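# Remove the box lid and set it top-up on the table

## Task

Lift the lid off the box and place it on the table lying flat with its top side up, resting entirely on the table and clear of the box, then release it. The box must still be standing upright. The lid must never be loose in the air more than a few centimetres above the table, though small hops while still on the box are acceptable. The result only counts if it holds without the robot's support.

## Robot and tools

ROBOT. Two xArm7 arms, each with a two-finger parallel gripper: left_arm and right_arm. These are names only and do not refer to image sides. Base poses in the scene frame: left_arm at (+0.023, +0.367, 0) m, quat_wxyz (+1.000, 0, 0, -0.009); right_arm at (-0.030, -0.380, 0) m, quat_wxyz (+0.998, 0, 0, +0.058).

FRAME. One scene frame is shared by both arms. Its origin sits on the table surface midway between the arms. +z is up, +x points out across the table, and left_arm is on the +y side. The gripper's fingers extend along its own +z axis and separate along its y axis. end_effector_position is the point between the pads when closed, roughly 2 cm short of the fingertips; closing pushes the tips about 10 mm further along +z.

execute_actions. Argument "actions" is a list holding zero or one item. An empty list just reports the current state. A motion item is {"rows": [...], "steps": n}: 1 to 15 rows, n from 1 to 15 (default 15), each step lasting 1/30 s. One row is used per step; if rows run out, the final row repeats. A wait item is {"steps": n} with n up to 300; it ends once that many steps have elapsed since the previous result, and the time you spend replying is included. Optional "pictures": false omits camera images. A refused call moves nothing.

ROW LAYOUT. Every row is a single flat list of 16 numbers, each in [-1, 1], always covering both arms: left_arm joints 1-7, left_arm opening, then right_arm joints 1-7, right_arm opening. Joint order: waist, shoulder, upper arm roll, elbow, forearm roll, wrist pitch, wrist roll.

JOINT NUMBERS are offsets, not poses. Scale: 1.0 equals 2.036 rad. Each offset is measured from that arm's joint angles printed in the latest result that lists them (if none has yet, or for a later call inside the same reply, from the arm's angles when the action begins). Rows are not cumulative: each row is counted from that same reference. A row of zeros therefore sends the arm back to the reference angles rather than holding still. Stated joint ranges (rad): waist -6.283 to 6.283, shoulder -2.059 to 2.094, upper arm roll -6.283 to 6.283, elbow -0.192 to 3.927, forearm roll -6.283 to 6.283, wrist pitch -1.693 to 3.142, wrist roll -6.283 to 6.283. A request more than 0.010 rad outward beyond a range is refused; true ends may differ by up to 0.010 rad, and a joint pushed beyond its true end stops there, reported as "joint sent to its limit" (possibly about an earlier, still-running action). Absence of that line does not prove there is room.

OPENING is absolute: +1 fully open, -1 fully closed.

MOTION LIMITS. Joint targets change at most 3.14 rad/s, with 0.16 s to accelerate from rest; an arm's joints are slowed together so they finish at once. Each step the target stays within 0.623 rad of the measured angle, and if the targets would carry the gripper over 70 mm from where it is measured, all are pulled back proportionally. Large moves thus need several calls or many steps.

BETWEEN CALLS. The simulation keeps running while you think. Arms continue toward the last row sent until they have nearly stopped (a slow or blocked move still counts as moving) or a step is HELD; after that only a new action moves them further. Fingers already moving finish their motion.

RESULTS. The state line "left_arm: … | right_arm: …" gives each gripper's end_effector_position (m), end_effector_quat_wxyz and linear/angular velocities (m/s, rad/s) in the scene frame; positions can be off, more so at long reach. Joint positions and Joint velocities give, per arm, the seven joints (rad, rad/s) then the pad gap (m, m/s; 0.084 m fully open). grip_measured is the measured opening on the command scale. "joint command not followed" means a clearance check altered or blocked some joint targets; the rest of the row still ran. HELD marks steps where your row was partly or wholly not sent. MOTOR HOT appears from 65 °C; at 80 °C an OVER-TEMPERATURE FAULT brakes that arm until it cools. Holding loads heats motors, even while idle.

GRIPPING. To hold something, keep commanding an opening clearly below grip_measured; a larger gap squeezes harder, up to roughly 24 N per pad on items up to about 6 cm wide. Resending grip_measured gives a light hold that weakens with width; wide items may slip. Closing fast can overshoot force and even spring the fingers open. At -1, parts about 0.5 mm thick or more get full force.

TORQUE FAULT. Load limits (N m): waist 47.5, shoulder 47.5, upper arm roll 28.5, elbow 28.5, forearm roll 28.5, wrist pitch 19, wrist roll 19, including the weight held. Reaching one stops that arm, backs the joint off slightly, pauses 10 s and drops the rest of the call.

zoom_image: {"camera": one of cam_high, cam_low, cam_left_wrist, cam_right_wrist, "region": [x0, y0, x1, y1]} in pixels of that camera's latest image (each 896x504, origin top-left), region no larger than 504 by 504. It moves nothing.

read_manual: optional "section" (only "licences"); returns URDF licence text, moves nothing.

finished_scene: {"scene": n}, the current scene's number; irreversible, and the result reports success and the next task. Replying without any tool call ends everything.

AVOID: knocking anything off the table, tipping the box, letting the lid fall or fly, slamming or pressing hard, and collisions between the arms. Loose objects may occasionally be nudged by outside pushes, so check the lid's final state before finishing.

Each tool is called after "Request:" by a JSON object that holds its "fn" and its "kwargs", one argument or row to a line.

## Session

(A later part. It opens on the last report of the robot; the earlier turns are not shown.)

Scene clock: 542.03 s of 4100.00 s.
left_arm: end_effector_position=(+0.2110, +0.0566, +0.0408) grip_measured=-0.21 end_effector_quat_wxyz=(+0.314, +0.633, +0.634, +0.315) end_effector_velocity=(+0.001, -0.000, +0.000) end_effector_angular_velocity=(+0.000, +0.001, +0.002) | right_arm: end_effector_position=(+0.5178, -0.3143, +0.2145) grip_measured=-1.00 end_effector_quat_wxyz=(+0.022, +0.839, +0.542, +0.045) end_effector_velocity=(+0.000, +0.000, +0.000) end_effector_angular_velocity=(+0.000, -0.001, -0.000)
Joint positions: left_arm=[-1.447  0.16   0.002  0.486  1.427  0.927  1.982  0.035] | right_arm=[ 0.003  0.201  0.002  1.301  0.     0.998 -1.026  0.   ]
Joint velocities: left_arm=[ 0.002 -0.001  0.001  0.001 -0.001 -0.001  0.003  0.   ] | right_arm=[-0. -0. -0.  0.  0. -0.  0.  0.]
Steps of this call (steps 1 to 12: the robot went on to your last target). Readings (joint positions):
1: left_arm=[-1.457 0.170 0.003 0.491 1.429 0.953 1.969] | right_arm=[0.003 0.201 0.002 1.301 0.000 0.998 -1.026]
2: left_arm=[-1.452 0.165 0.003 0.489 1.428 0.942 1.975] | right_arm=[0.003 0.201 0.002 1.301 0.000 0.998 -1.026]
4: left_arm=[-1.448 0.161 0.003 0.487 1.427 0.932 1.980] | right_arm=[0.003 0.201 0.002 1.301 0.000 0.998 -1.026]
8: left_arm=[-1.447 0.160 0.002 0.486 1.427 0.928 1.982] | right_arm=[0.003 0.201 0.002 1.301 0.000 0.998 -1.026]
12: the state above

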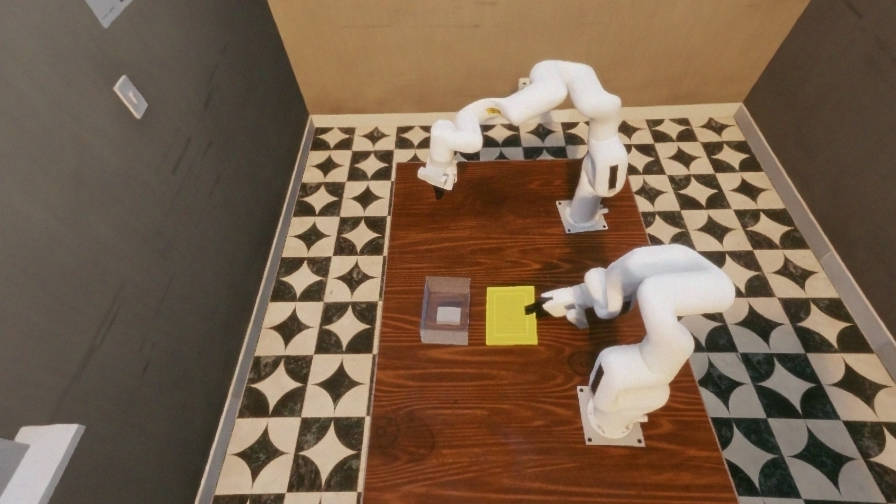

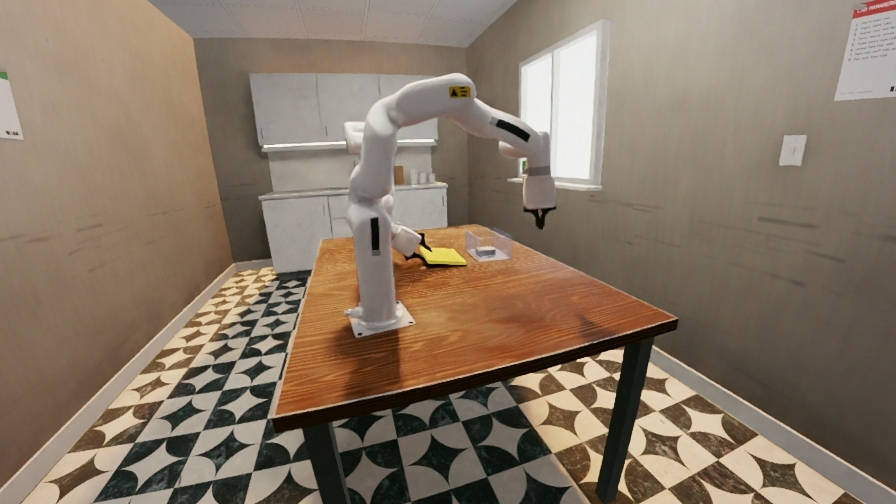

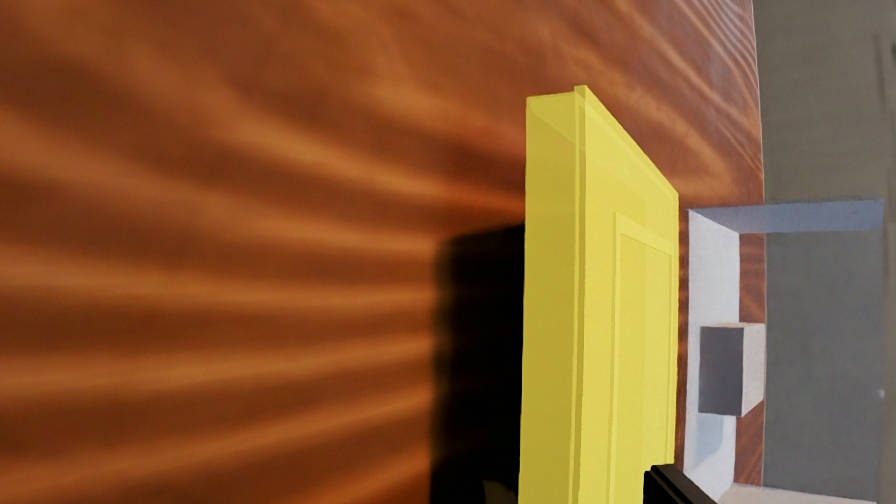

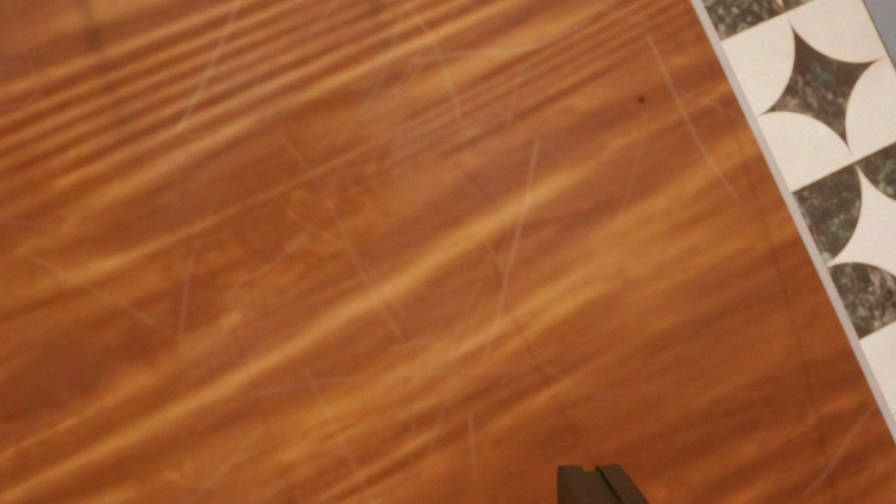

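Request:
{"fn": "execute_actions", "kwargs": {
  "actions": [
    {"rows": [[-0.0044,0,0,0,-0.0039,0.0014,-0.0004,-0.2, 0,0,0,0,0,0,0,-1],[-0.0087,0,0,0,-0.0079,0.0028,-0.0007,-0.2, 0,0,0,0,0,0,0,-1],[-0.0131,0,0,0,-0.0118,0.0041,-0.0011,-0.2, 0,0,0,0,0,0,0,-1],[-0.0175,0,0,0,-0.0157,0.0055,-0.0014,-0.2, 0,0,0,0,0,0,0,-1],[-0.0218,0,0,0,-0.0197,0.0069,-0.0018,-0.2, 0,0,0,0,0,0,0,-1],[-0.0262,0,0,0,-0.0236,0.0083,-0.0021,-0.2, 0,0,0,0,0,0,0,-1],[-0.0306,0,0,0,-0.0276,0.0097,-0.0025,-0.2, 0,0,0,0,0,0,0,-1],[-0.0349,0,0,0,-0.0315,0.011,-0.0028,-0.2, 0,0,0,0,0,0,0,-1],[-0.0393,0,0,0,-0.0354,0.0124,-0.0032,-0.2, 0,0,0,0,0,0,0,-1],[-0.0436,0,0,0,-0.0394,0.0138,-0.0035,-0.2, 0,0,0,0,0,0,0,-1],[-0.048,0,0,0,-0.0433,0.0152,-0.0039,-0.2, 0,0,0,0,0,0,0,-1],[-0.0524,0,0,0,-0.0472,0.0165,-0.0042,-0.2, 0,0,0,0,0,0,0,-1],[-0.0567,0,0,0,-0.0512,0.0179,-0.0046,-0.2, 0,0,0,0,0,0,0,-1],[-0.0611,0,0,0,-0.0551,0.0193,-0.0049,-0.2, 0,0,0,0,0,0,0,-1]], "steps": 15}
  ],
  "pictures": false
}}

Request:
{"fn": "execute_actions", "kwargs": {
  "actions": [
    {"steps": 10}
  ]
}}

Request:
{"fn": "zoom_image", "kwargs": {
  "camera": "cam_low",
  "region": [390, 215, 490, 285]
}}

Scene clock: 560.37 s of 4100.00 s.
left_arm: end_effector_position=(+0.1814, +0.0555, +0.0406) grip_measured=-0.21 end_effector_quat_wxyz=(+0.314, +0.633, +0.634, +0.315) end_effector_velocity=(-0.073, +0.001, -0.001) end_effector_angular_velocity=(+0.003, +0.001, -0.003) | right_arm: end_effector_position=(+0.5178, -0.3143, +0.2145) grip_measured=-1.00 end_effector_quat_wxyz=(+0.022, +0.839, +0.542, +0.045) end_effector_velocity=(-0.000, -0.000, -0.000) end_effector_angular_velocity=(-0.000, +0.000, +0.000)
Joint positions: left_arm=[-1.551  0.16   0.002  0.486  1.333  0.96   1.974  0.035] | right_arm=[ 0.003  0.201  0.002  1.301  0.     0.998 -1.026  0.   ]
Joint velocities: left_arm=[-0.256  0.001 -0.001  0.    -0.229  0.079 -0.02   0.   ] | right_arm=[-0.    -0.001 -0.    -0.001  0.     0.    -0.     0.   ]
Steps of this call (steps 1 to 30: the robot went on to your last target; steps 31 to 90: nothing new was sent; then 14.83 s passed at rest; steps 91 to 105: all 15 steps of this action). Readings (joint positions):
91: left_arm=[-1.446 0.159 0.002 0.486 1.427 0.927 1.982] | right_arm=[0.003 0.201 0.002 1.301 0.000 0.998 -1.026]
92: left_arm=[-1.448 0.159 0.003 0.486 1.425 0.928 1.982] | right_arm=[0.003 0.201 0.002 1.301 0.000 0.998 -1.026]
94: left_arm=[-1.458 0.160 0.003 0.486 1.417 0.931 1.981] | right_arm=[0.003 0.201 0.002 1.301 0.000 0.998 -1.026]
98: left_arm=[-1.490 0.160 0.002 0.486 1.388 0.941 1.979] | right_arm=[0.003 0.201 0.002 1.301 0.000 0.998 -1.026]
105: the state above

Scene clock: 560.70 s of 4100.00 s.
left_arm: end_effector_position=(+0.1761, +0.0558, +0.0406) grip_measured=-0.21 end_effector_quat_wxyz=(+0.314, +0.633, +0.634, +0.315) end_effector_velocity=(-0.001, -0.000, -0.000) end_effector_angular_velocity=(-0.001, -0.000, -0.001) | right_arm: end_effector_position=(+0.5178, -0.3143, +0.2145) grip_measured=-1.00 end_effector_quat_wxyz=(+0.022, +0.839, +0.542, +0.045) end_effector_velocity=(+0.000, +0.000, +0.000) end_effector_angular_velocity=(+0.000, -0.001, +0.000)
Joint positions: left_arm=[-1.571  0.16   0.003  0.486  1.315  0.966  1.972  0.035] | right_arm=[ 0.003  0.201  0.002  1.301  0.     0.998 -1.026  0.   ]
Joint velocities: left_arm=[-0.002  0.001 -0.001  0.    -0.     0.001 -0.003 -0.   ] | right_arm=[-0.    -0.001  0.    -0.     0.    -0.     0.     0.   ]
Steps of this call (steps 1 to 10: the robot went on to your last target). Readings (joint positions):
1: left_arm=[-1.559 0.160 0.002 0.486 1.326 0.962 1.973] | right_arm=[0.003 0.201 0.002 1.301 0.000 0.998 -1.026]
2: left_arm=[-1.564 0.160 0.001 0.486 1.321 0.964 1.973] | right_arm=[0.003 0.201 0.002 1.301 0.000 0.998 -1.026]
4: left_arm=[-1.569 0.160 0.002 0.486 1.317 0.965 1.973] | right_arm=[0.003 0.201 0.002 1.301 0.000 0.998 -1.026]
8: left_arm=[-1.571 0.160 0.003 0.486 1.315 0.966 1.972] | right_arm=[0.003 0.201 0.002 1.301 0.000 0.998 -1.026]
10: the state above

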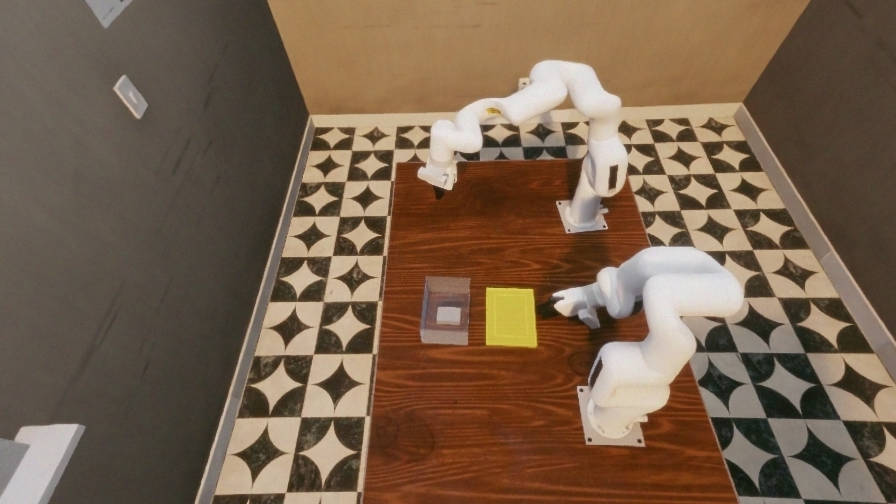

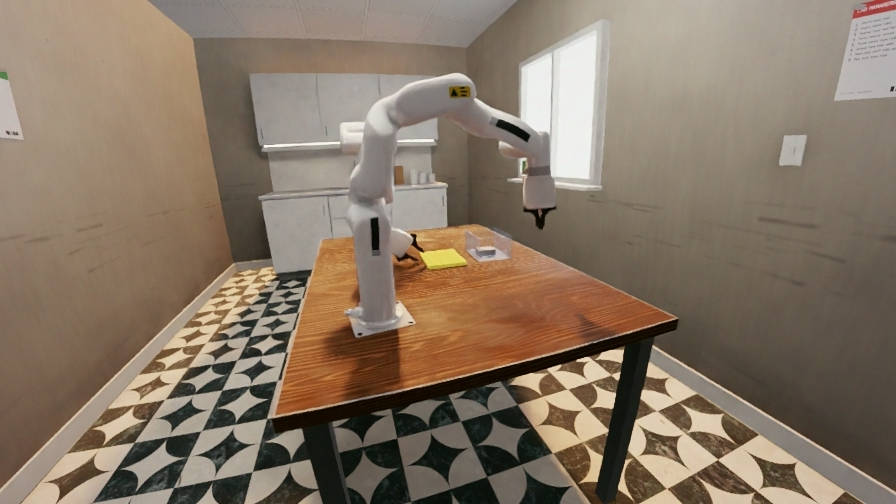

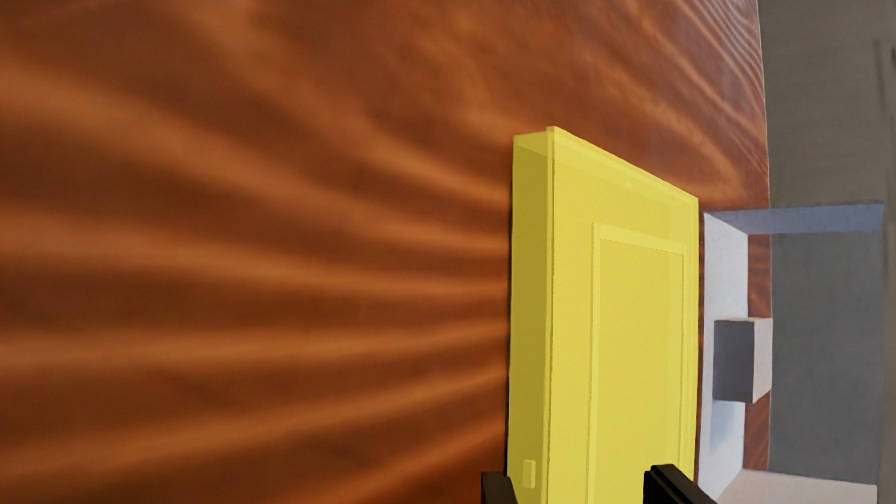

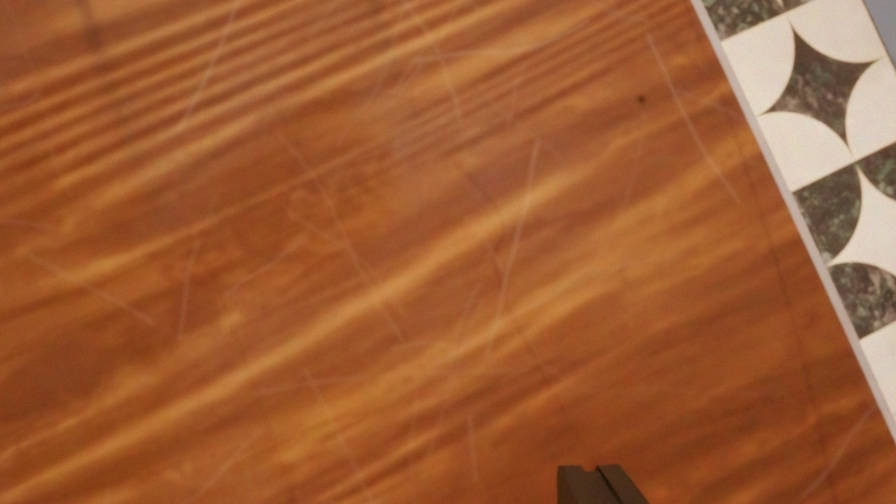

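Region (390, 215, 490, 285) of cam_low's 896x504 image, scaled by 5.040, with more detail than that image has; it fills the top 353 rows of this view, and the rest is white.

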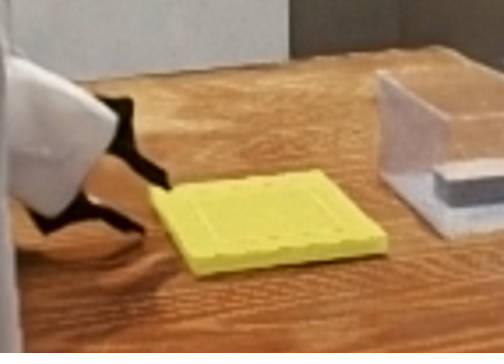

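The lid is lying flat on the table and the gripper is clear of it.

Request:
{"fn": "finished_scene", "kwargs": {
  "scene": 1
}}

The scene is finished: the task was done.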